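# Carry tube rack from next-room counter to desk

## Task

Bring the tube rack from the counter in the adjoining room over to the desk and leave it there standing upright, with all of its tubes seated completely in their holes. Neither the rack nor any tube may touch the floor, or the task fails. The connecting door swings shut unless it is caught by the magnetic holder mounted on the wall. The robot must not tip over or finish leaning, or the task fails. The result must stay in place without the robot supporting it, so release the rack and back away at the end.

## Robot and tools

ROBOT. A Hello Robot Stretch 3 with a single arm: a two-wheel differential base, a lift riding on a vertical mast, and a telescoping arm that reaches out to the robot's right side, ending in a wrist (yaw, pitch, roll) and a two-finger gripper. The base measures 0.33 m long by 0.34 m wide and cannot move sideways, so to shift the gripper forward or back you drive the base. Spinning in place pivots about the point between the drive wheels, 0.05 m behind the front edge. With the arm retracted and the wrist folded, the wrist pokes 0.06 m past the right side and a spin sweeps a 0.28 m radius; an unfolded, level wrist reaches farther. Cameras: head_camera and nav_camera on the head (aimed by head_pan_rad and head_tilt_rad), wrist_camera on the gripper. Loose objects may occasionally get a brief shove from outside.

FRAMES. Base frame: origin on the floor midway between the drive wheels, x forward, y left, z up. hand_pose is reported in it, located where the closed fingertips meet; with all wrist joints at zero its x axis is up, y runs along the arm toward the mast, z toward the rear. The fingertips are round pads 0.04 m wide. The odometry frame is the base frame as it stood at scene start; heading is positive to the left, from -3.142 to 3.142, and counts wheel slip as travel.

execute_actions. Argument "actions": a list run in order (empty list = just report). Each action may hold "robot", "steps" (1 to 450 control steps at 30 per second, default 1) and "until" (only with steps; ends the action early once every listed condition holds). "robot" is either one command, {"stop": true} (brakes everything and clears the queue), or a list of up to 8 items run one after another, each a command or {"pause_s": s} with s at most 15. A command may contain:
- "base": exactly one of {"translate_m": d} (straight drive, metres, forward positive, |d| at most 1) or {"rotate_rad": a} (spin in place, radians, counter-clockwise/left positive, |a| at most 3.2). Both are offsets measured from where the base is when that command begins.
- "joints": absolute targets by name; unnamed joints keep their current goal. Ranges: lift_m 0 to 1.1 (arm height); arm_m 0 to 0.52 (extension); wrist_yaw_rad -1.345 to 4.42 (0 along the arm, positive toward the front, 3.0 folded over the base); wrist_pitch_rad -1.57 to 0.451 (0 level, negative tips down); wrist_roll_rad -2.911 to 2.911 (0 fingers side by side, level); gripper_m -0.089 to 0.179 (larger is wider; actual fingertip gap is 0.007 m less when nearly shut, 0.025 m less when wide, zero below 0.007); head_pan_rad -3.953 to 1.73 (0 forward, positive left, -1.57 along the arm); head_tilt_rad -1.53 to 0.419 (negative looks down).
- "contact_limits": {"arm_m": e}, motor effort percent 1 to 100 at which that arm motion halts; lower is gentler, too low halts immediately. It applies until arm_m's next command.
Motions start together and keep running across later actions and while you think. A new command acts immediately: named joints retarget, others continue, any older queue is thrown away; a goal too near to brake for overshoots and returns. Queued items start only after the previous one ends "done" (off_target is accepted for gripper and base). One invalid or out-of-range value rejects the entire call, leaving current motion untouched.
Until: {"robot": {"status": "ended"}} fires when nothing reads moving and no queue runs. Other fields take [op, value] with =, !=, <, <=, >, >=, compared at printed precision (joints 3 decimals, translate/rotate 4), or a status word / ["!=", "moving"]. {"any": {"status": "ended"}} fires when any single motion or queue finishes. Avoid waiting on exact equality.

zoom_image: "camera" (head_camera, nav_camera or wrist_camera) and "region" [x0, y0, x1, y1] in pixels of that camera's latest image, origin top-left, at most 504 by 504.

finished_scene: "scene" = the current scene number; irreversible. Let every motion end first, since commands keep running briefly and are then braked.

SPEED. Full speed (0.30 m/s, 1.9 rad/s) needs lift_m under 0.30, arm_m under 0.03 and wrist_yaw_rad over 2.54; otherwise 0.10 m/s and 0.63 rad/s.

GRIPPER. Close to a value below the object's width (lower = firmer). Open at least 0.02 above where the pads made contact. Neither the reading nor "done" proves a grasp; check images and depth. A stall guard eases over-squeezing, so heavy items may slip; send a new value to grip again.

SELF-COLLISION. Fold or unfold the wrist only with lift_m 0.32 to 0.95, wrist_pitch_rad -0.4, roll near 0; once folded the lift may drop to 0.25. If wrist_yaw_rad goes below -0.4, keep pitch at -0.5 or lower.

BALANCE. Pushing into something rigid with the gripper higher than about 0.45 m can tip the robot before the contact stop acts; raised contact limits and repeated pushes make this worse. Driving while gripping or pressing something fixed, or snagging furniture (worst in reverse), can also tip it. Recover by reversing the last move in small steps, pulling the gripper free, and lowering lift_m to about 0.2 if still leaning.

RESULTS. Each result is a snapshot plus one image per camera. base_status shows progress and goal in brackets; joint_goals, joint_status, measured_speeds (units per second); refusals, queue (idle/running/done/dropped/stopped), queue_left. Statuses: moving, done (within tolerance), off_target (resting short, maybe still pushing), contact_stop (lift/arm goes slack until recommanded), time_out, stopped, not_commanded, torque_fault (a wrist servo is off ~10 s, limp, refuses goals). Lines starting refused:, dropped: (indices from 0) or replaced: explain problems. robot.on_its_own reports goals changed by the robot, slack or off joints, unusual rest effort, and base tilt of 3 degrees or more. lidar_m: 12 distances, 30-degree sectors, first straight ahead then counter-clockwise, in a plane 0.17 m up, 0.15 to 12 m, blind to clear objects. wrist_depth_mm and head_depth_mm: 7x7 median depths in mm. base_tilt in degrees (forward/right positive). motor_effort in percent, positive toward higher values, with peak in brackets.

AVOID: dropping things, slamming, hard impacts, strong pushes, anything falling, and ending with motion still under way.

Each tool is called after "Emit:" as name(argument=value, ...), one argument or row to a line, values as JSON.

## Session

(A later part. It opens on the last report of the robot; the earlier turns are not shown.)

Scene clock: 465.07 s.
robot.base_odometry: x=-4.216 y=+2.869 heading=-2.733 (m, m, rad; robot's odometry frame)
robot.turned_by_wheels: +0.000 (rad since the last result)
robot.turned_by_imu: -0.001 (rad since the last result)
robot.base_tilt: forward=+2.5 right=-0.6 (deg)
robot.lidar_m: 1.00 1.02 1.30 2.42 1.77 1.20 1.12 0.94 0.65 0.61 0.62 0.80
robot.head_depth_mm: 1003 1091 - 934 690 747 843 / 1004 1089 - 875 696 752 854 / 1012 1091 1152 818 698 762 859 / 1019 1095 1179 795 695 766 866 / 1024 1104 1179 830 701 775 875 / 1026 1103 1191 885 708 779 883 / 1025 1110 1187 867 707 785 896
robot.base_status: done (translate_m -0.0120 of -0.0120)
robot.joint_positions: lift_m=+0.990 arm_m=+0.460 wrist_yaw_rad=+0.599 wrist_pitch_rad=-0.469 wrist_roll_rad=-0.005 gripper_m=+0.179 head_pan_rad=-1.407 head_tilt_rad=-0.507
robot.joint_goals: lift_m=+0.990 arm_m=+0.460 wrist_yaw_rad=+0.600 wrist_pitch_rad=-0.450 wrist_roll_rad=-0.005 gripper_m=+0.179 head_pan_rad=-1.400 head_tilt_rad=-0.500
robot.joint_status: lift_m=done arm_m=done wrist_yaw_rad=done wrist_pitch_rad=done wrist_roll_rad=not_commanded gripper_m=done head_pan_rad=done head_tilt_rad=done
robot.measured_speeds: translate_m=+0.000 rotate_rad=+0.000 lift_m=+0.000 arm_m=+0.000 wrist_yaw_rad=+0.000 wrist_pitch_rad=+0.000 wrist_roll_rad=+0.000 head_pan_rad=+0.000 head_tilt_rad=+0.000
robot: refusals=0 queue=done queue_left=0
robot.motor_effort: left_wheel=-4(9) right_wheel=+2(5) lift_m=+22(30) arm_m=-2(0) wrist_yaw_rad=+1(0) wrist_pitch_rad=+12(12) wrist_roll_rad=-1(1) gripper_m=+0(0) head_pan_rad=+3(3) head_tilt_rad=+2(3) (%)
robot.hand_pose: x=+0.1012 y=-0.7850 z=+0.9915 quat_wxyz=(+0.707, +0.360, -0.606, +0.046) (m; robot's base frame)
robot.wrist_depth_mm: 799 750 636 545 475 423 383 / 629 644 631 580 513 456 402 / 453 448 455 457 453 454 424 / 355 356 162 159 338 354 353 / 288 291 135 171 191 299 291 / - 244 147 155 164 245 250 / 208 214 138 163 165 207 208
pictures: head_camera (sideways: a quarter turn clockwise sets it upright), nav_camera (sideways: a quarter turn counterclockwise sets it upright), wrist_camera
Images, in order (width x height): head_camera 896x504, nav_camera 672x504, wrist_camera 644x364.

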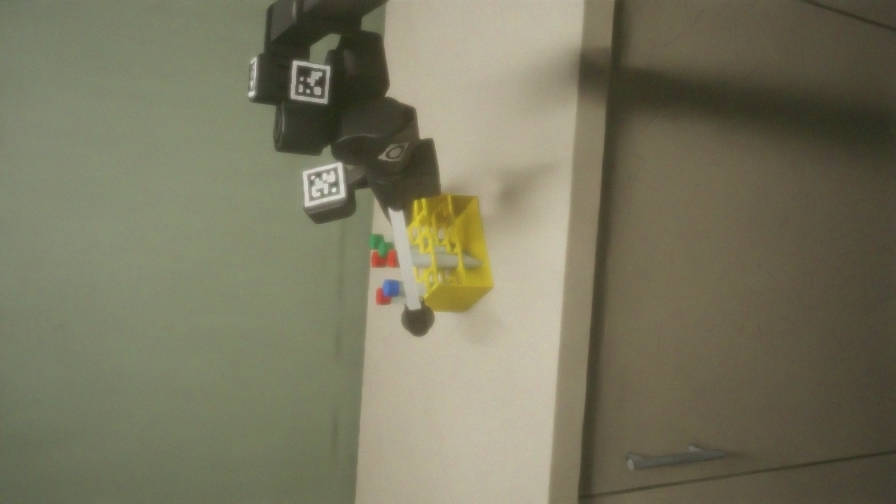

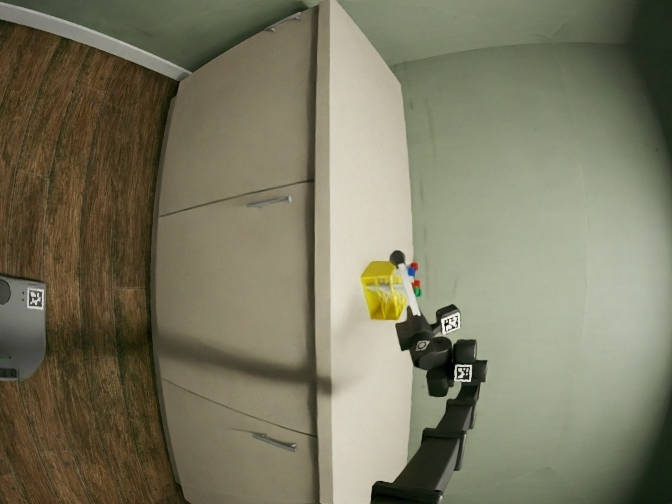

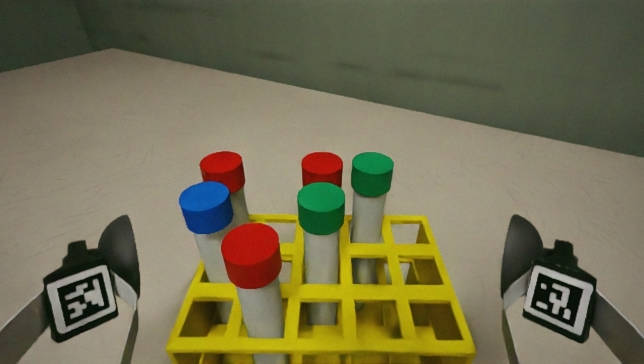

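Emit:
execute_actions(
  actions=[
    {"robot":[{"base":{"translate_m":-0.015},"joints":{"arm_m":0.445}},{"joints":{"lift_m":0.95}}],"steps":450,"until":{"robot":{"status":"ended"}}},
  ],
)

Scene clock: 471.87 s.
robot.base_odometry: x=-4.202 y=+2.875 heading=-2.733 (m, m, rad; robot's odometry frame)
robot.turned_by_wheels: +0.000 (rad since the last result)
robot.turned_by_imu: -0.001 (rad since the last result)
robot.base_tilt: forward=+2.5 right=-0.4 (deg)
robot.lidar_m: 1.02 1.03 1.32 2.42 1.76 1.18 1.10 0.94 0.65 0.61 0.62 0.80
robot.head_depth_mm: 1005 1089 1151 877 688 748 845 / 1007 1092 1155 825 697 755 853 / 1016 1094 1174 812 702 761 862 / 1017 1097 1179 805 696 768 867 / 1019 1103 1188 798 703 775 878 / 1027 1107 1190 880 709 783 887 / 1023 1113 1201 867 705 786 894
robot.base_status: done (translate_m -0.0150 of -0.0150)
robot.joint_positions: lift_m=+0.950 arm_m=+0.445 wrist_yaw_rad=+0.599 wrist_pitch_rad=-0.469 wrist_roll_rad=-0.005 gripper_m=+0.179 head_pan_rad=-1.407 head_tilt_rad=-0.507
robot.joint_goals: lift_m=+0.950 arm_m=+0.445 wrist_yaw_rad=+0.600 wrist_pitch_rad=-0.450 wrist_roll_rad=-0.005 gripper_m=+0.179 head_pan_rad=-1.400 head_tilt_rad=-0.500
robot.joint_status: lift_m=done arm_m=done wrist_yaw_rad=done wrist_pitch_rad=done wrist_roll_rad=not_commanded gripper_m=done head_pan_rad=done head_tilt_rad=done
robot.measured_speeds: translate_m=+0.000 rotate_rad=+0.000 lift_m=+0.000 arm_m=+0.000 wrist_yaw_rad=+0.000 wrist_pitch_rad=+0.000 wrist_roll_rad=+0.000 head_pan_rad=+0.000 head_tilt_rad=+0.000
robot: refusals=0 queue=done queue_left=0
robot.motor_effort: left_wheel=-3(9) right_wheel=+2(4) lift_m=+22(22) arm_m=-2(1) wrist_yaw_rad=+0(0) wrist_pitch_rad=+12(12) wrist_roll_rad=-1(1) gripper_m=+1(0) head_pan_rad=+3(2) head_tilt_rad=+3(2) (%)
robot.hand_pose: x=+0.1012 y=-0.7700 z=+0.9515 quat_wxyz=(+0.707, +0.360, -0.606, +0.046) (m; robot's base frame)
robot.wrist_depth_mm: 784 761 652 563 492 435 394 / 510 516 441 151 474 462 415 / 370 366 112 156 364 368 366 / 285 284 142 152 173 286 286 / 234 226 129 160 155 241 233 / - 188 159 183 173 195 201 / 168 172 169 169 169 171 167
pictures: head_camera (sideways: a quarter turn clockwise sets it upright), nav_camera (sideways: a quarter turn counterclockwise sets it upright), wrist_camera
Images, in order (width x height): head_camera 896x504, nav_camera 672x504, wrist_camera 644x364.

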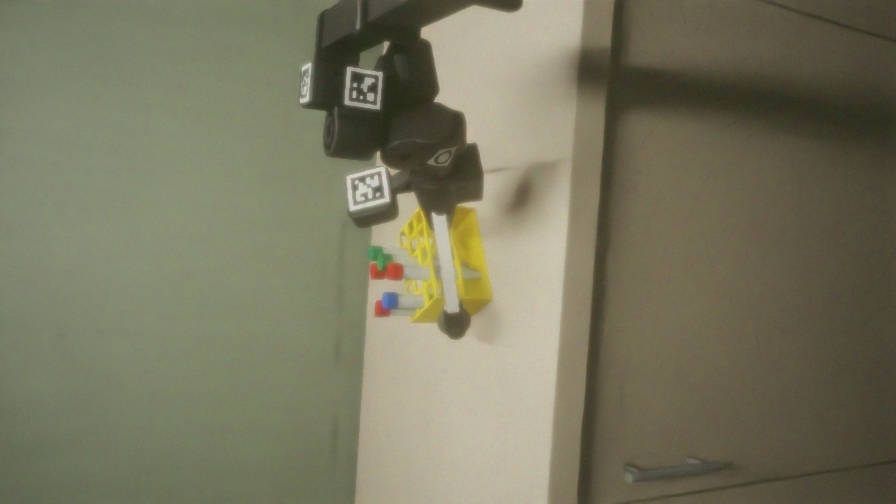

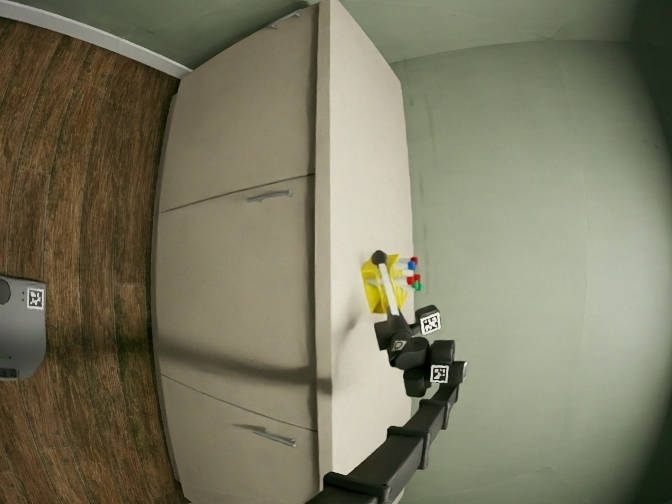

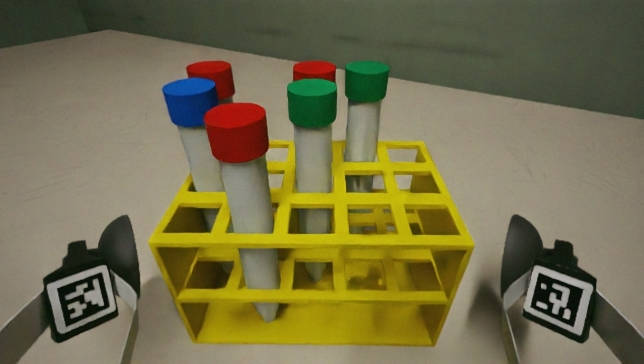

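Emit:
execute_actions(
  actions=[
    {"robot":{"base":{"translate_m":0.022},"joints":{"arm_m":0.47}},"steps":450,"until":{"robot":{"status":"ended"}}},
    {"robot":{"joints":{"gripper_m":0.15}},"steps":90,"until":{"robot":{"status":"ended"}}},
  ],
)

Scene clock: 477.17 s.
robot.base_odometry: x=-4.223 y=+2.866 heading=-2.733 (m, m, rad; robot's odometry frame)
robot.turned_by_wheels: +0.000 (rad since the last result)
robot.turned_by_imu: -0.001 (rad since the last result)
robot.base_tilt: forward=+2.6 right=-0.4 (deg)
robot.lidar_m: 0.99 1.01 1.29 2.42 1.79 1.21 1.12 0.94 0.64 0.60 0.62 0.80
robot.head_depth_mm: 1005 1086 1143 879 687 746 840 / 1007 1089 1151 844 695 753 851 / 1010 1088 1176 814 699 759 857 / 1017 1091 1187 810 694 766 865 / 1023 1105 1178 835 701 771 875 / 1028 1102 1187 876 706 780 885 / 1026 1110 1188 870 707 787 894
robot.base_status: done (translate_m +0.0220 of +0.0220)
robot.joint_positions: lift_m=+0.950 arm_m=+0.470 wrist_yaw_rad=+0.599 wrist_pitch_rad=-0.469 wrist_roll_rad=-0.005 gripper_m=+0.150 head_pan_rad=-1.407 head_tilt_rad=-0.507
robot.joint_goals: lift_m=+0.950 arm_m=+0.470 wrist_yaw_rad=+0.600 wrist_pitch_rad=-0.450 wrist_roll_rad=-0.005 gripper_m=+0.150 head_pan_rad=-1.400 head_tilt_rad=-0.500
robot.joint_status: lift_m=done arm_m=done wrist_yaw_rad=done wrist_pitch_rad=done wrist_roll_rad=not_commanded gripper_m=done head_pan_rad=done head_tilt_rad=done
robot.measured_speeds: translate_m=+0.000 rotate_rad=+0.000 lift_m=+0.000 arm_m=+0.000 wrist_yaw_rad=+0.000 wrist_pitch_rad=+0.000 wrist_roll_rad=+0.000 head_pan_rad=+0.000 head_tilt_rad=+0.000
robot: refusals=0 queue=done queue_left=0
robot.motor_effort: left_wheel=-3(6) right_wheel=+2(6) lift_m=+22(22) arm_m=+3(3) wrist_yaw_rad=+0(0) wrist_pitch_rad=+12(12) wrist_roll_rad=-1(1) gripper_m=+0(83) head_pan_rad=+3(2) head_tilt_rad=+2(2) (%)
robot.hand_pose: x=+0.1012 y=-0.7945 z=+0.9515 quat_wxyz=(+0.707, +0.360, -0.606, +0.046) (m; robot's base frame)
robot.wrist_depth_mm: 768 720 620 535 462 415 375 / 509 511 446 445 473 442 404 / 367 365 105 159 349 363 365 / 287 286 113 147 164 287 284 / 235 234 124 139 148 232 233 / 205 - 150 161 160 135 197 / 170 172 164 169 166 172 171
pictures: head_camera (sideways: a quarter turn clockwise sets it upright), nav_camera (sideways: a quarter turn counterclockwise sets it upright), wrist_camera
Images, in order (width x height): head_camera 896x504, nav_camera 672x504, wrist_camera 644x364.

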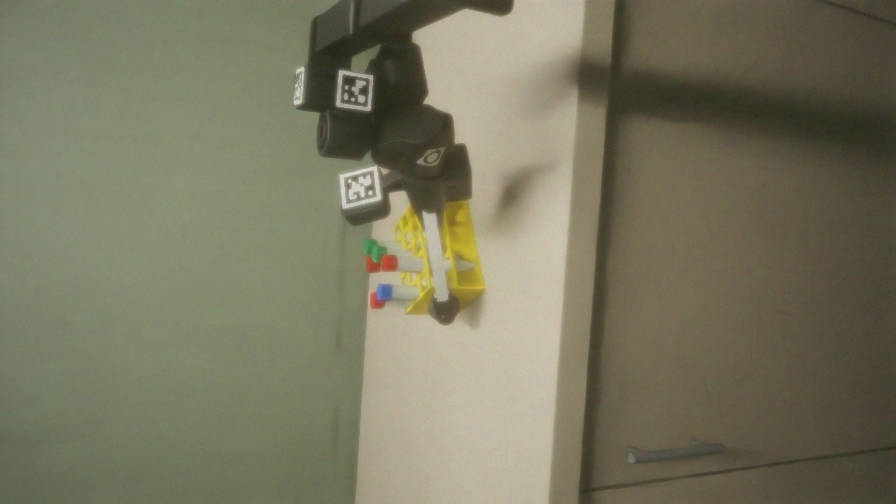

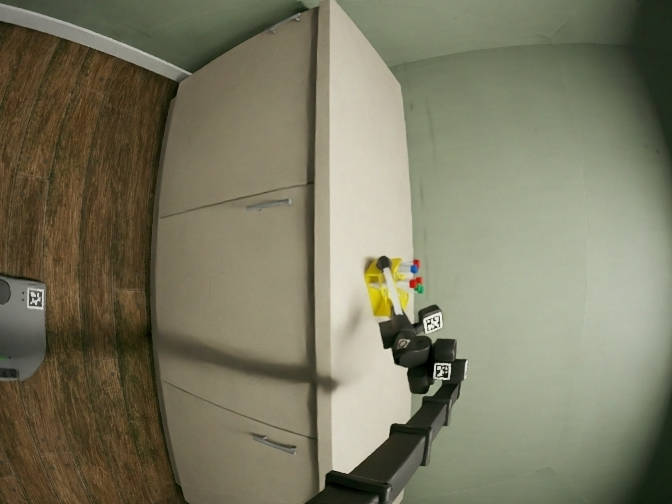

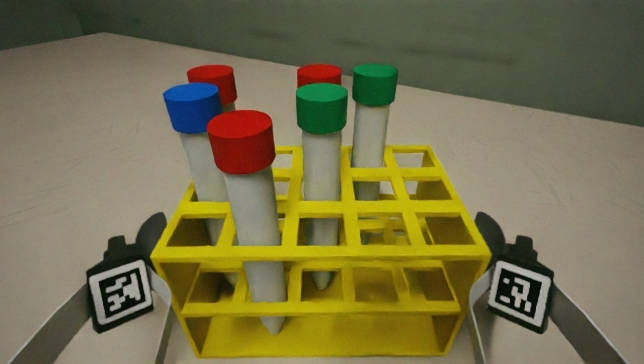

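Emit:
execute_actions(
  actions=[
    {"robot":{"joints":{"gripper_m":0.11}},"steps":90,"until":{"robot":{"status":"ended"}}},
    {"steps":15},
    {"robot":{"joints":{"lift_m":0.98}},"steps":90,"until":{"robot":{"status":"ended"}}},
  ],
)

Scene clock: 482.73 s.
robot.base_odometry: x=-4.223 y=+2.866 heading=-2.733 (m, m, rad; robot's odometry frame)
robot.turned_by_wheels: +0.000 (rad since the last result)
robot.turned_by_imu: -0.002 (rad since the last result)
robot.base_tilt: forward=+2.4 right=-0.6 (deg)
robot.lidar_m: 0.99 1.01 1.29 2.42 1.79 1.21 1.13 0.94 0.65 0.61 0.62 0.80
robot.head_depth_mm: 1005 1085 - 929 686 747 842 / 1011 1089 - 874 695 752 849 / 1012 1090 1154 818 700 758 858 / 1015 1097 1180 813 696 764 865 / 1018 1103 1180 838 701 772 876 / 1023 1103 1192 880 705 780 884 / 1029 1109 1191 870 706 786 895
robot.base_status: done (translate_m +0.0220 of +0.0220)
robot.joint_positions: lift_m=+0.980 arm_m=+0.470 wrist_yaw_rad=+0.599 wrist_pitch_rad=-0.473 wrist_roll_rad=-0.005 gripper_m=+0.111 head_pan_rad=-1.407 head_tilt_rad=-0.507
robot.joint_goals: lift_m=+0.980 arm_m=+0.470 wrist_yaw_rad=+0.600 wrist_pitch_rad=-0.450 wrist_roll_rad=-0.005 gripper_m=+0.110 head_pan_rad=-1.400 head_tilt_rad=-0.500
robot.joint_status: lift_m=done arm_m=done wrist_yaw_rad=done wrist_pitch_rad=done wrist_roll_rad=not_commanded gripper_m=done head_pan_rad=done head_tilt_rad=done
robot.measured_speeds: translate_m=+0.000 rotate_rad=+0.000 lift_m=+0.000 arm_m=+0.000 wrist_yaw_rad=+0.000 wrist_pitch_rad=+0.000 wrist_roll_rad=+0.000 head_pan_rad=+0.000 head_tilt_rad=+0.000
robot: refusals=0 queue=done queue_left=0
robot.motor_effort: left_wheel=-3(3) right_wheel=+2(2) lift_m=+31(32) arm_m=+3(3) wrist_yaw_rad=+0(1) wrist_pitch_rad=+14(14) wrist_roll_rad=-1(1) gripper_m=-12(89) head_pan_rad=+2(3) head_tilt_rad=+3(2) (%)
robot.hand_pose: x=+0.1009 y=-0.7940 z=+0.9802 quat_wxyz=(+0.707, +0.361, -0.606, +0.045) (m; robot's base frame)
robot.wrist_depth_mm: 785 748 617 537 463 415 374 / 595 590 593 556 508 447 395 / 423 424 156 183 429 424 411 / 331 336 162 164 330 330 336 / 272 273 150 164 185 272 273 / 233 - 158 165 164 - 231 / 202 201 151 169 165 198 201
pictures: head_camera (sideways: a quarter turn clockwise sets it upright), nav_camera (sideways: a quarter turn counterclockwise sets it upright), wrist_camera
Images, in order (width x height): head_camera 896x504, nav_camera 672x504, wrist_camera 644x364.

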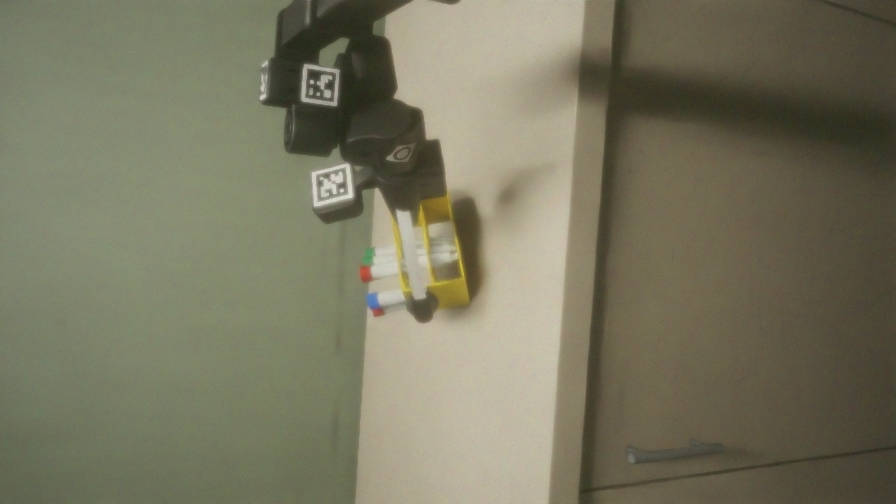

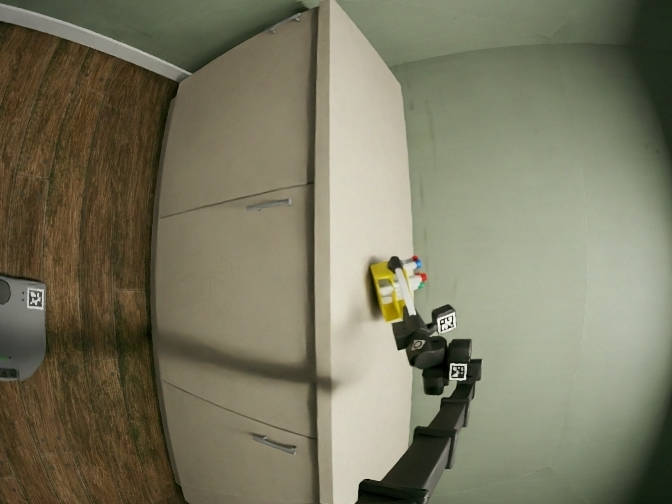

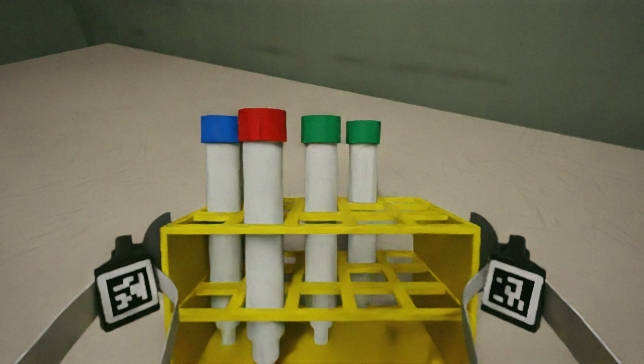

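Emit:
execute_actions(
  actions=[
    {"robot":{"joints":{"lift_m":0.95}},"steps":90,"until":{"robot":{"status":"ended"}}},
    {"robot":{"joints":{"gripper_m":0.179}},"steps":90,"until":{"robot":{"status":"ended"}}},
    {"robot":{"joints":{"lift_m":0.93}},"steps":90,"until":{"robot":{"status":"ended"}}},
  ],
)

Scene clock: 495.20 s.
robot.base_odometry: x=-4.223 y=+2.866 heading=-2.733 (m, m, rad; robot's odometry frame)
robot.turned_by_wheels: +0.000 (rad since the last result)
robot.turned_by_imu: -0.002 (rad since the last result)
robot.base_tilt: forward=+2.5 right=-0.5 (deg)
robot.lidar_m: 0.99 1.01 1.29 2.42 1.78 1.20 1.13 0.94 0.64 0.61 0.62 0.80
robot.head_depth_mm: 1007 1089 1167 835 684 744 841 / 1005 1086 1152 821 696 752 850 / 1013 1094 1180 793 697 759 860 / 1017 1103 1181 812 696 766 864 / 1016 1099 1183 817 701 773 875 / 1019 1108 1187 879 707 780 884 / 1027 1115 1195 869 708 786 895
robot.base_status: done (translate_m +0.0220 of +0.0220)
robot.joint_positions: lift_m=+0.930 arm_m=+0.470 wrist_yaw_rad=+0.599 wrist_pitch_rad=-0.469 wrist_roll_rad=-0.005 gripper_m=+0.179 head_pan_rad=-1.407 head_tilt_rad=-0.507
robot.joint_goals: lift_m=+0.930 arm_m=+0.470 wrist_yaw_rad=+0.600 wrist_pitch_rad=-0.450 wrist_roll_rad=-0.005 gripper_m=+0.179 head_pan_rad=-1.400 head_tilt_rad=-0.500
robot.joint_status: lift_m=done arm_m=done wrist_yaw_rad=done wrist_pitch_rad=done wrist_roll_rad=not_commanded gripper_m=done head_pan_rad=done head_tilt_rad=done
robot.measured_speeds: translate_m=+0.000 rotate_rad=+0.000 lift_m=+0.000 arm_m=+0.000 wrist_yaw_rad=+0.000 wrist_pitch_rad=+0.000 wrist_roll_rad=+0.000 head_pan_rad=+0.000 head_tilt_rad=+0.000
robot: refusals=0 queue=done queue_left=0
robot.motor_effort: left_wheel=-4(4) right_wheel=+2(2) lift_m=+22(31) arm_m=+3(3) wrist_yaw_rad=+1(0) wrist_pitch_rad=+12(15) wrist_roll_rad=-2(1) gripper_m=+0(84) head_pan_rad=+3(3) head_tilt_rad=+2(2) (%)
robot.hand_pose: x=+0.1013 y=-0.7946 z=+0.9317 quat_wxyz=(+0.707, +0.360, -0.607, +0.047) (m; robot's base frame)
robot.wrist_depth_mm: 748 683 597 496 449 414 373 / 452 420 93 139 419 431 394 / 323 323 106 149 168 322 323 / 253 243 113 129 134 241 250 / 206 137 132 151 151 134 206 / - 165 159 166 161 165 178 / 148 152 151 151 151 151 148
pictures: head_camera (sideways: a quarter turn clockwise sets it upright), nav_camera (sideways: a quarter turn counterclockwise sets it upright), wrist_camera
Images, in order (width x height): head_camera 896x504, nav_camera 672x504, wrist_camera 644x364.

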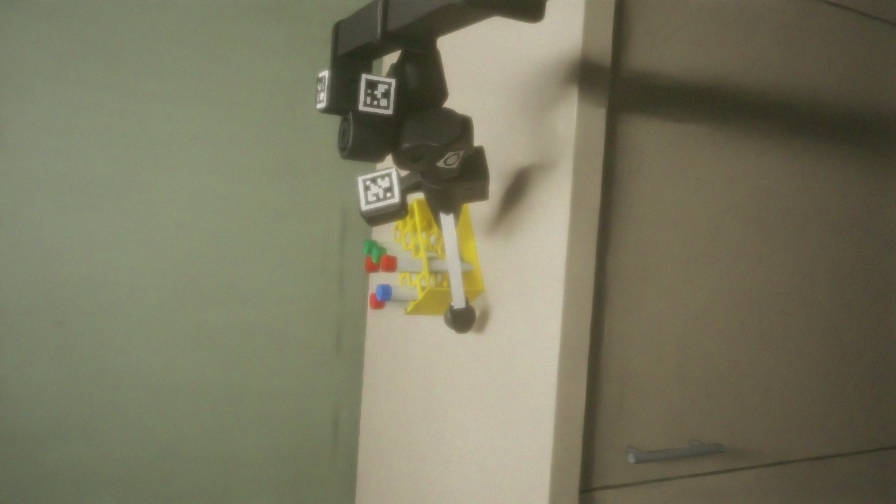

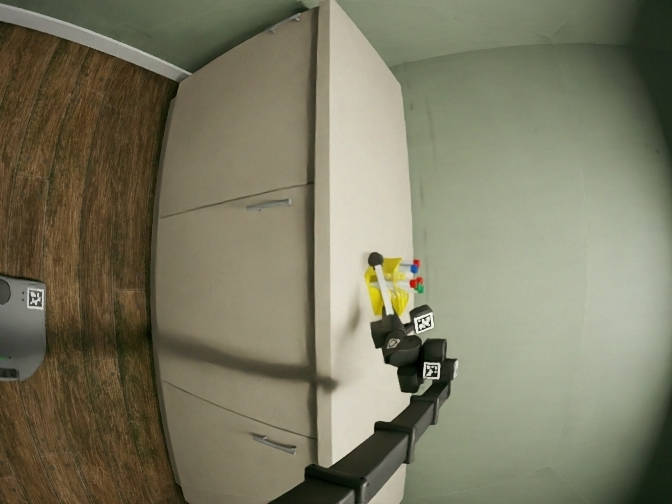

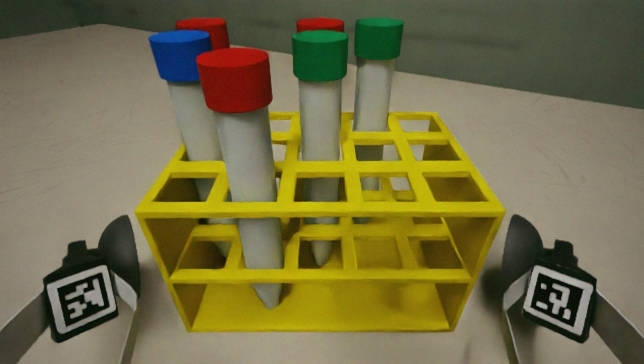

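Emit:
execute_actions(
  actions=[
    {"robot":{"base":{"translate_m":0.017},"joints":{"arm_m":0.495}},"steps":450,"until":{"robot":{"status":"ended"}}},
  ],
)

Scene clock: 498.13 s.
robot.base_odometry: x=-4.238 y=+2.860 heading=-2.733 (m, m, rad; robot's odometry frame)
robot.turned_by_wheels: +0.000 (rad since the last result)
robot.turned_by_imu: -0.001 (rad since the last result)
robot.base_tilt: forward=+2.4 right=-0.5 (deg)
robot.lidar_m: 0.98 0.99 1.27 2.42 1.82 1.23 1.14 0.94 0.64 0.60 0.61 0.80
robot.head_depth_mm: 1008 1084 1156 877 683 745 837 / 1008 1084 1155 826 691 753 847 / 1008 1090 1173 815 698 757 856 / 1014 1101 1170 806 695 763 865 / 1017 1098 1174 842 699 769 874 / 1020 1102 1187 877 705 776 882 / 1026 1110 1194 872 710 781 893
robot.base_status: done (translate_m +0.0170 of +0.0170)
robot.joint_positions: lift_m=+0.930 arm_m=+0.495 wrist_yaw_rad=+0.599 wrist_pitch_rad=-0.469 wrist_roll_rad=-0.005 gripper_m=+0.179 head_pan_rad=-1.407 head_tilt_rad=-0.507
robot.joint_goals: lift_m=+0.930 arm_m=+0.495 wrist_yaw_rad=+0.600 wrist_pitch_rad=-0.450 wrist_roll_rad=-0.005 gripper_m=+0.179 head_pan_rad=-1.400 head_tilt_rad=-0.500
robot.joint_status: lift_m=done arm_m=done wrist_yaw_rad=done wrist_pitch_rad=done wrist_roll_rad=not_commanded gripper_m=done head_pan_rad=done head_tilt_rad=done
robot.measured_speeds: translate_m=+0.000 rotate_rad=+0.000 lift_m=+0.000 arm_m=+0.000 wrist_yaw_rad=+0.000 wrist_pitch_rad=+0.000 wrist_roll_rad=+0.000 head_pan_rad=+0.000 head_tilt_rad=+0.000
robot: refusals=0 queue=done queue_left=0
robot.motor_effort: left_wheel=-3(6) right_wheel=+2(6) lift_m=+22(22) arm_m=+3(2) wrist_yaw_rad=+1(1) wrist_pitch_rad=+12(12) wrist_roll_rad=-1(1) gripper_m=+0(0) head_pan_rad=+3(3) head_tilt_rad=+3(2) (%)
robot.hand_pose: x=+0.1013 y=-0.8195 z=+0.9317 quat_wxyz=(+0.707, +0.360, -0.607, +0.047) (m; robot's base frame)
robot.wrist_depth_mm: 738 666 564 470 428 396 357 / 453 101 78 104 420 419 377 / 324 305 82 142 158 323 323 / 253 242 95 123 138 243 252 / 207 109 99 108 140 116 207 / - 120 128 136 165 120 177 / 147 146 144 144 148 147 147
pictures: head_camera (sideways: a quarter turn clockwise sets it upright), nav_camera (sideways: a quarter turn counterclockwise sets it upright), wrist_camera
Images, in order (width x height): head_camera 896x504, nav_camera 672x504, wrist_camera 644x364.

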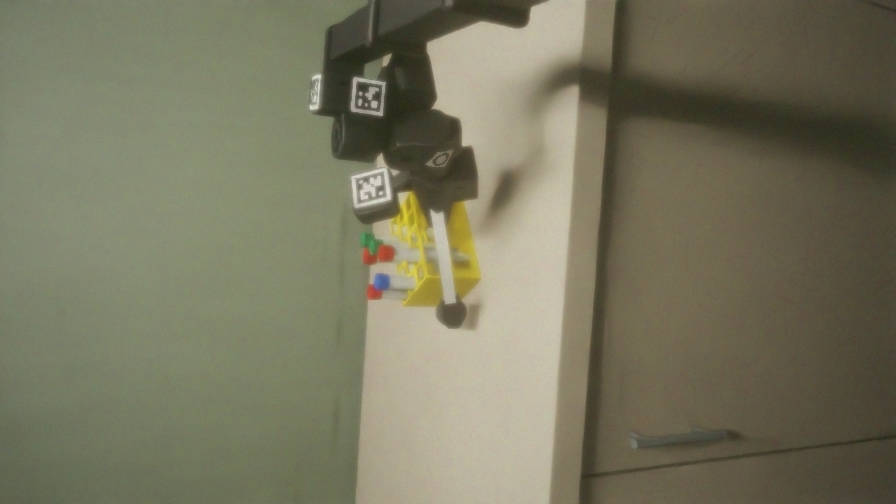

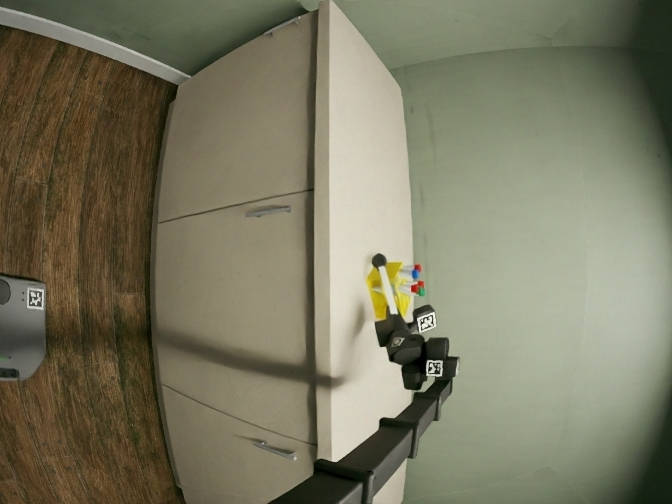

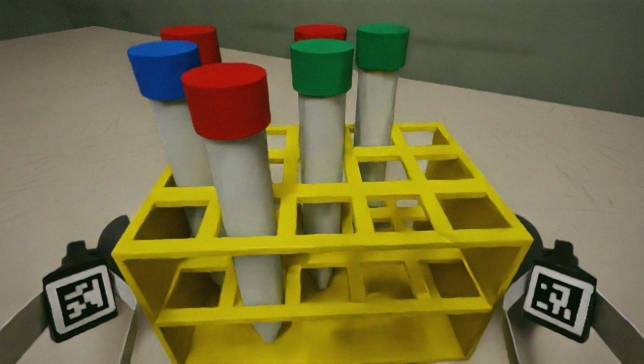

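Pads went deeper without pushing. Squeeze firmly and test.

Emit:
execute_actions(
  actions=[
    {"robot":{"joints":{"gripper_m":0.07}},"steps":90,"until":{"robot":{"status":"ended"}}},
    {"steps":20},
    {"robot":{"joints":{"lift_m":0.97}},"steps":90,"until":{"robot":{"status":"ended"}}},
    {"steps":30},
  ],
)

Scene clock: 503.67 s.
robot.base_odometry: x=-4.238 y=+2.860 heading=-2.733 (m, m, rad; robot's odometry frame)
robot.turned_by_wheels: +0.000 (rad since the last result)
robot.turned_by_imu: -0.002 (rad since the last result)
robot.base_tilt: forward=+2.5 right=-0.4 (deg)
robot.lidar_m: 0.98 0.99 1.27 2.43 1.81 1.23 1.14 0.93 0.64 0.60 0.61 0.80
robot.head_depth_mm: 1003 1079 1140 906 684 744 840 / 1009 1079 - 873 692 750 847 / 1010 1090 1156 852 701 758 858 / 1019 1093 1174 849 696 762 867 / 1015 1098 1183 846 699 773 874 / 1020 1106 1189 880 705 776 880 / 1026 1112 1191 870 708 779 890
robot.base_status: done (translate_m +0.0170 of +0.0170)
robot.joint_positions: lift_m=+0.970 arm_m=+0.495 wrist_yaw_rad=+0.599 wrist_pitch_rad=-0.476 wrist_roll_rad=-0.005 gripper_m=+0.083 head_pan_rad=-1.407 head_tilt_rad=-0.507
robot.joint_goals: lift_m=+0.970 arm_m=+0.495 wrist_yaw_rad=+0.600 wrist_pitch_rad=-0.450 wrist_roll_rad=-0.005 gripper_m=+0.082 head_pan_rad=-1.400 head_tilt_rad=-0.500
robot.joint_status: lift_m=done arm_m=done wrist_yaw_rad=done wrist_pitch_rad=done wrist_roll_rad=not_commanded gripper_m=done head_pan_rad=done head_tilt_rad=done
robot.measured_speeds: translate_m=+0.000 rotate_rad=+0.000 lift_m=+0.000 arm_m=+0.000 wrist_yaw_rad=+0.000 wrist_pitch_rad=+0.000 wrist_roll_rad=+0.000 head_pan_rad=+0.000 head_tilt_rad=+0.000
robot: refusals=0 queue=done queue_left=0
robot.on_its_own: gripper_m is held at +0.082, not at your +0.070, by its stall guard, which is still easing
robot.motor_effort: left_wheel=-3(4) right_wheel=+2(2) lift_m=+31(32) arm_m=+3(3) wrist_yaw_rad=+0(0) wrist_pitch_rad=+16(16) wrist_roll_rad=-1(1) gripper_m=-21(99) head_pan_rad=+3(2) head_tilt_rad=+3(3) (%)
robot.hand_pose: x=+0.1007 y=-0.8187 z=+0.9696 quat_wxyz=(+0.708, +0.362, -0.605, +0.044) (m; robot's base frame)
robot.wrist_depth_mm: 775 713 593 508 443 394 358 / 551 554 147 177 472 422 377 / 396 398 153 179 398 399 392 / 316 315 134 158 163 310 312 / 257 254 151 165 183 256 255 / 219 - 151 172 167 - 219 / 190 187 151 152 151 185 190
pictures: head_camera (sideways: a quarter turn clockwise sets it upright), nav_camera (sideways: a quarter turn counterclockwise sets it upright), wrist_camera
Images, in order (width x height): head_camera 896x504, nav_camera 672x504, wrist_camera 644x364.

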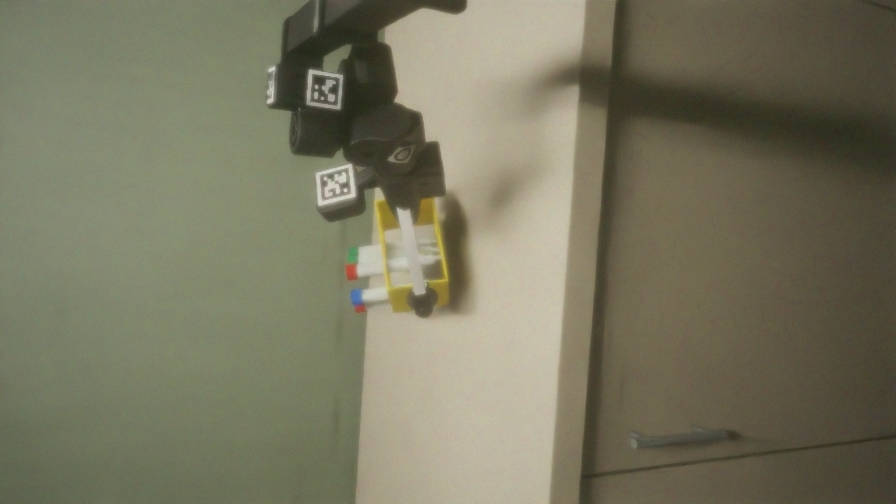

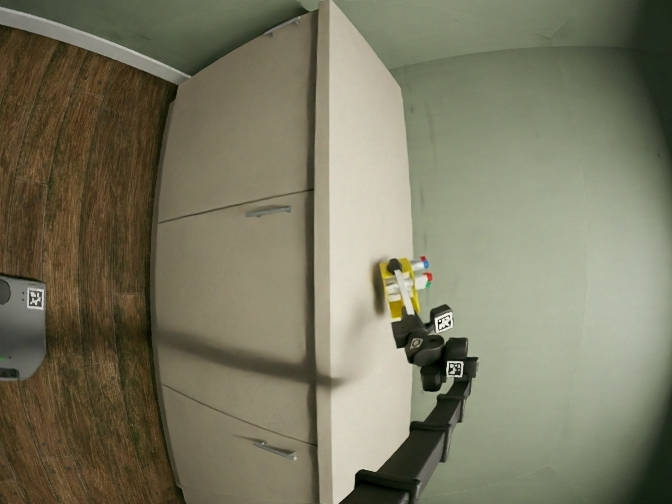

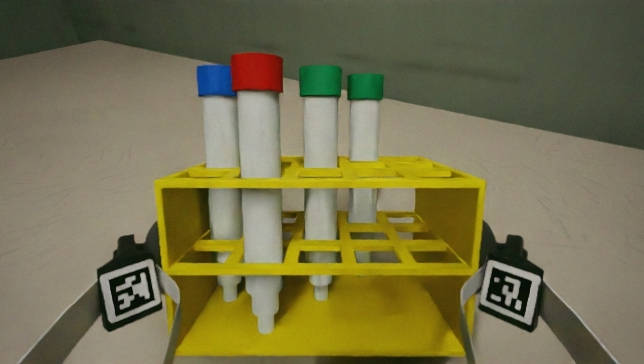

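Emit:
execute_actions(
  actions=[
    {"robot":{"joints":{"wrist_pitch_rad":-0.25}},"steps":90,"until":{"robot":{"status":"ended"}}},
    {"robot":{"joints":{"wrist_pitch_rad":-0.02}},"steps":90,"until":{"robot":{"status":"ended"}}},
    {"steps":20},
  ],
)

Scene clock: 511.93 s.
robot.base_odometry: x=-4.238 y=+2.860 heading=-2.733 (m, m, rad; robot's odometry frame)
robot.turned_by_wheels: +0.000 (rad since the last result)
robot.turned_by_imu: -0.001 (rad since the last result)
robot.base_tilt: forward=+2.5 right=-0.5 (deg)
robot.lidar_m: 0.98 1.00 1.27 2.42 1.81 1.22 1.14 0.94 0.64 0.60 0.61 0.80
robot.head_depth_mm: 1002 1086 1144 906 682 744 841 / 1002 1084 - 871 693 751 845 / 1011 1087 1144 860 698 757 858 / 1014 1092 865 898 695 764 866 / 1017 1100 1165 886 702 772 873 / 1022 1107 1189 877 703 778 884 / 1023 1103 1189 871 708 785 889
robot.base_status: done (translate_m +0.0170 of +0.0170)
robot.joint_positions: lift_m=+0.970 arm_m=+0.495 wrist_yaw_rad=+0.599 wrist_pitch_rad=-0.058 wrist_roll_rad=-0.005 gripper_m=+0.086 head_pan_rad=-1.407 head_tilt_rad=-0.507
robot.joint_goals: lift_m=+0.970 arm_m=+0.495 wrist_yaw_rad=+0.600 wrist_pitch_rad=-0.020 wrist_roll_rad=-0.005 gripper_m=+0.085 head_pan_rad=-1.400 head_tilt_rad=-0.500
robot.joint_status: lift_m=done arm_m=done wrist_yaw_rad=done wrist_pitch_rad=done wrist_roll_rad=not_commanded gripper_m=done head_pan_rad=done head_tilt_rad=done
robot.measured_speeds: translate_m=+0.000 rotate_rad=+0.000 lift_m=+0.000 arm_m=+0.000 wrist_yaw_rad=+0.000 wrist_pitch_rad=+0.000 wrist_roll_rad=+0.000 head_pan_rad=+0.000 head_tilt_rad=+0.000
robot: refusals=0 queue=done queue_left=0
robot.on_its_own: gripper_m is held at +0.085, not at your +0.070, by its stall guard, which is not easing now
robot.motor_effort: left_wheel=-3(3) right_wheel=+2(2) lift_m=+31(31) arm_m=+3(2) wrist_yaw_rad=+1(1) wrist_pitch_rad=+23(25) wrist_roll_rad=-1(1) gripper_m=-20(21) head_pan_rad=+3(3) head_tilt_rad=+3(3) (%)
robot.hand_pose: x=+0.1221 y=-0.8498 z=+1.0696 quat_wxyz=(+0.683, +0.228, -0.667, +0.189) (m; robot's base frame)
robot.wrist_depth_mm: 783 724 609 516 451 405 362 / 807 762 577 514 461 411 367 / 808 793 161 187 469 423 377 / 826 848 162 164 191 420 385 / 618 590 154 165 184 429 395 / 435 - 151 176 177 - 402 / 333 328 144 145 145 319 334
pictures: head_camera (sideways: a quarter turn clockwise sets it upright), nav_camera (sideways: a quarter turn counterclockwise sets it upright), wrist_camera
Images, in order (width x height): head_camera 896x504, nav_camera 672x504, wrist_camera 644x364.

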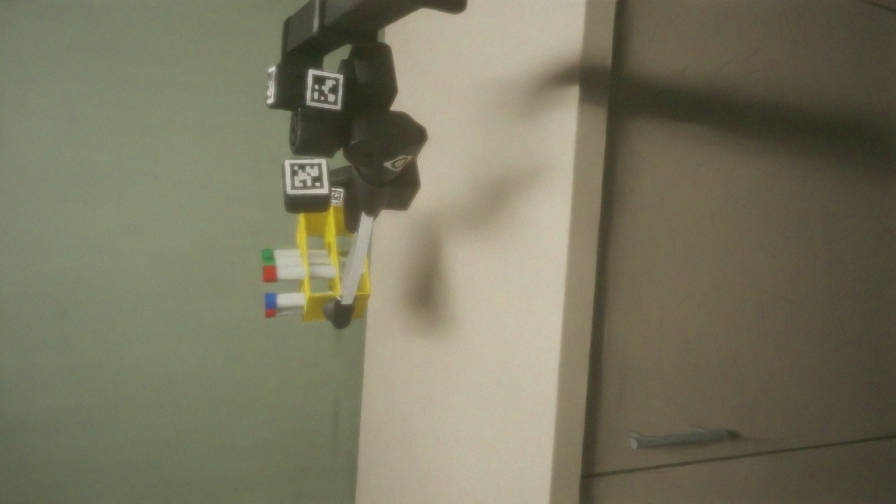

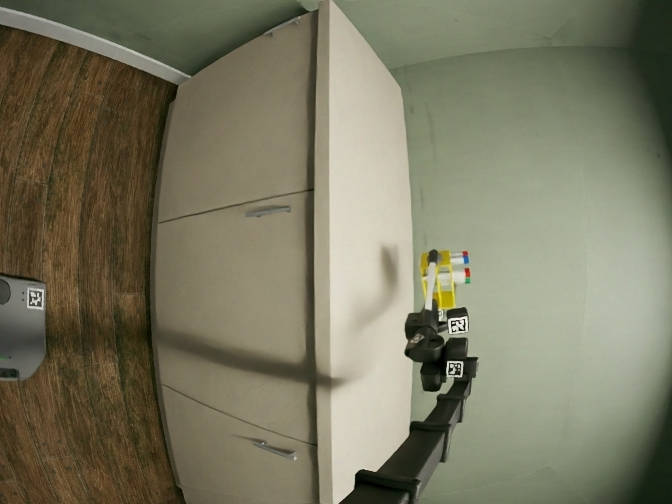

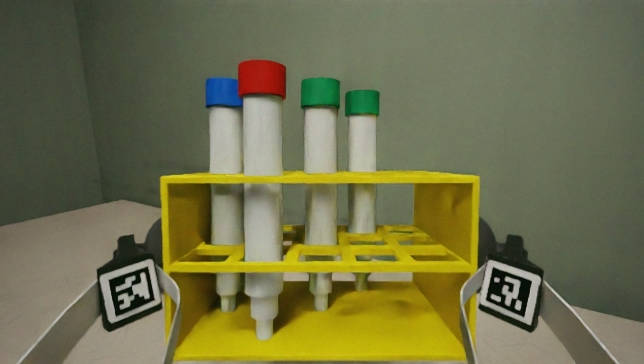

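Emit:
execute_actions(
  actions=[
    {"robot":[{"joints":{"lift_m":1.0}},{"joints":{"arm_m":0.0,"head_pan_rad":-0.6,"head_tilt_rad":-0.7}},{"joints":{"wrist_yaw_rad":1.57}}],"steps":450,"until":{"robot":{"status":"ended"}}},
  ],
)

Scene clock: 526.80 s.
robot.base_odometry: x=-4.238 y=+2.860 heading=-2.733 (m, m, rad; robot's odometry frame)
robot.turned_by_wheels: +0.000 (rad since the last result)
robot.turned_by_imu: -0.003 (rad since the last result)
robot.base_tilt: forward=+2.4 right=-0.5 (deg)
robot.lidar_m: 0.98 0.99 1.27 2.43 1.81 1.22 1.14 0.94 0.64 0.60 0.61 0.80
robot.head_depth_mm: 1171 1235 916 721 794 - - / 1259 1342 902 778 901 - 1170 / 1196 1328 895 301 1008 1196 1194 / 1092 1220 931 336 324 1388 1204 / 1007 1118 664 - - 1454 1210 / 929 1025 1126 1240 - 1380 1202 / 869 949 1023 - - 1392 1192
robot.base_status: done (translate_m +0.0170 of +0.0170)
robot.joint_positions: lift_m=+1.000 arm_m=+0.000 wrist_yaw_rad=+1.568 wrist_pitch_rad=-0.057 wrist_roll_rad=-0.005 gripper_m=+0.086 head_pan_rad=-0.607 head_tilt_rad=-0.691
robot.joint_goals: lift_m=+1.000 arm_m=+0.000 wrist_yaw_rad=+1.570 wrist_pitch_rad=-0.020 wrist_roll_rad=-0.005 gripper_m=+0.085 head_pan_rad=-0.600 head_tilt_rad=-0.700
robot.joint_status: lift_m=done arm_m=done wrist_yaw_rad=done wrist_pitch_rad=done wrist_roll_rad=not_commanded gripper_m=done head_pan_rad=done head_tilt_rad=done
robot.measured_speeds: translate_m=+0.000 rotate_rad=+0.000 lift_m=+0.000 arm_m=+0.000 wrist_yaw_rad=+0.000 wrist_pitch_rad=+0.000 wrist_roll_rad=+0.000 head_pan_rad=+0.000 head_tilt_rad=+0.000
robot: refusals=0 queue=done queue_left=0
robot.on_its_own: gripper_m is held at +0.085, not at your +0.070, by its stall guard, which is not easing now
robot.motor_effort: left_wheel=-3(3) right_wheel=+2(2) lift_m=+32(32) arm_m=-1(1) wrist_yaw_rad=+2(3) wrist_pitch_rad=+22(23) wrist_roll_rad=-1(1) gripper_m=-20(20) head_pan_rad=+3(34) head_tilt_rad=-2(14) (%)
robot.hand_pose: x=+0.2331 y=-0.1460 z=+1.0999 quat_wxyz=(+0.516, +0.512, -0.485, +0.486) (m; robot's base frame)
robot.wrist_depth_mm: 787 809 831 841 860 887 903 / 802 825 161 865 887 927 927 / 822 846 161 187 906 933 955 / 852 875 140 166 205 996 - / 894 892 150 168 184 697 703 / 906 - 151 189 176 - 514 / 937 977 144 145 144 714 454
pictures: head_camera (sideways: a quarter turn clockwise sets it upright), nav_camera (sideways: a quarter turn counterclockwise sets it upright), wrist_camera
Images, in order (width x height): head_camera 896x504, nav_camera 672x504, wrist_camera 644x364.

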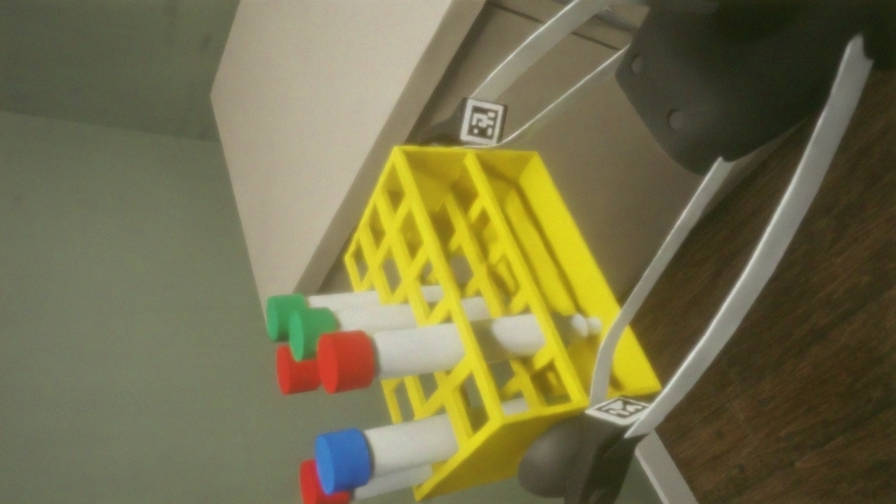

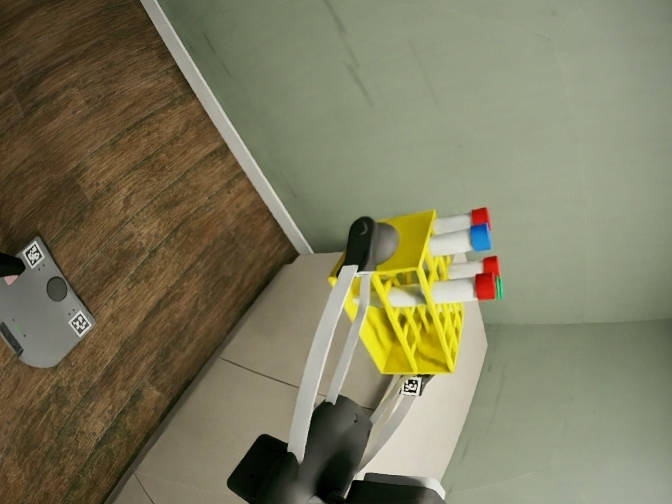

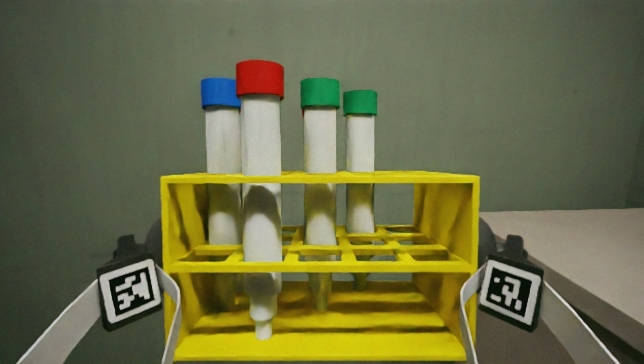

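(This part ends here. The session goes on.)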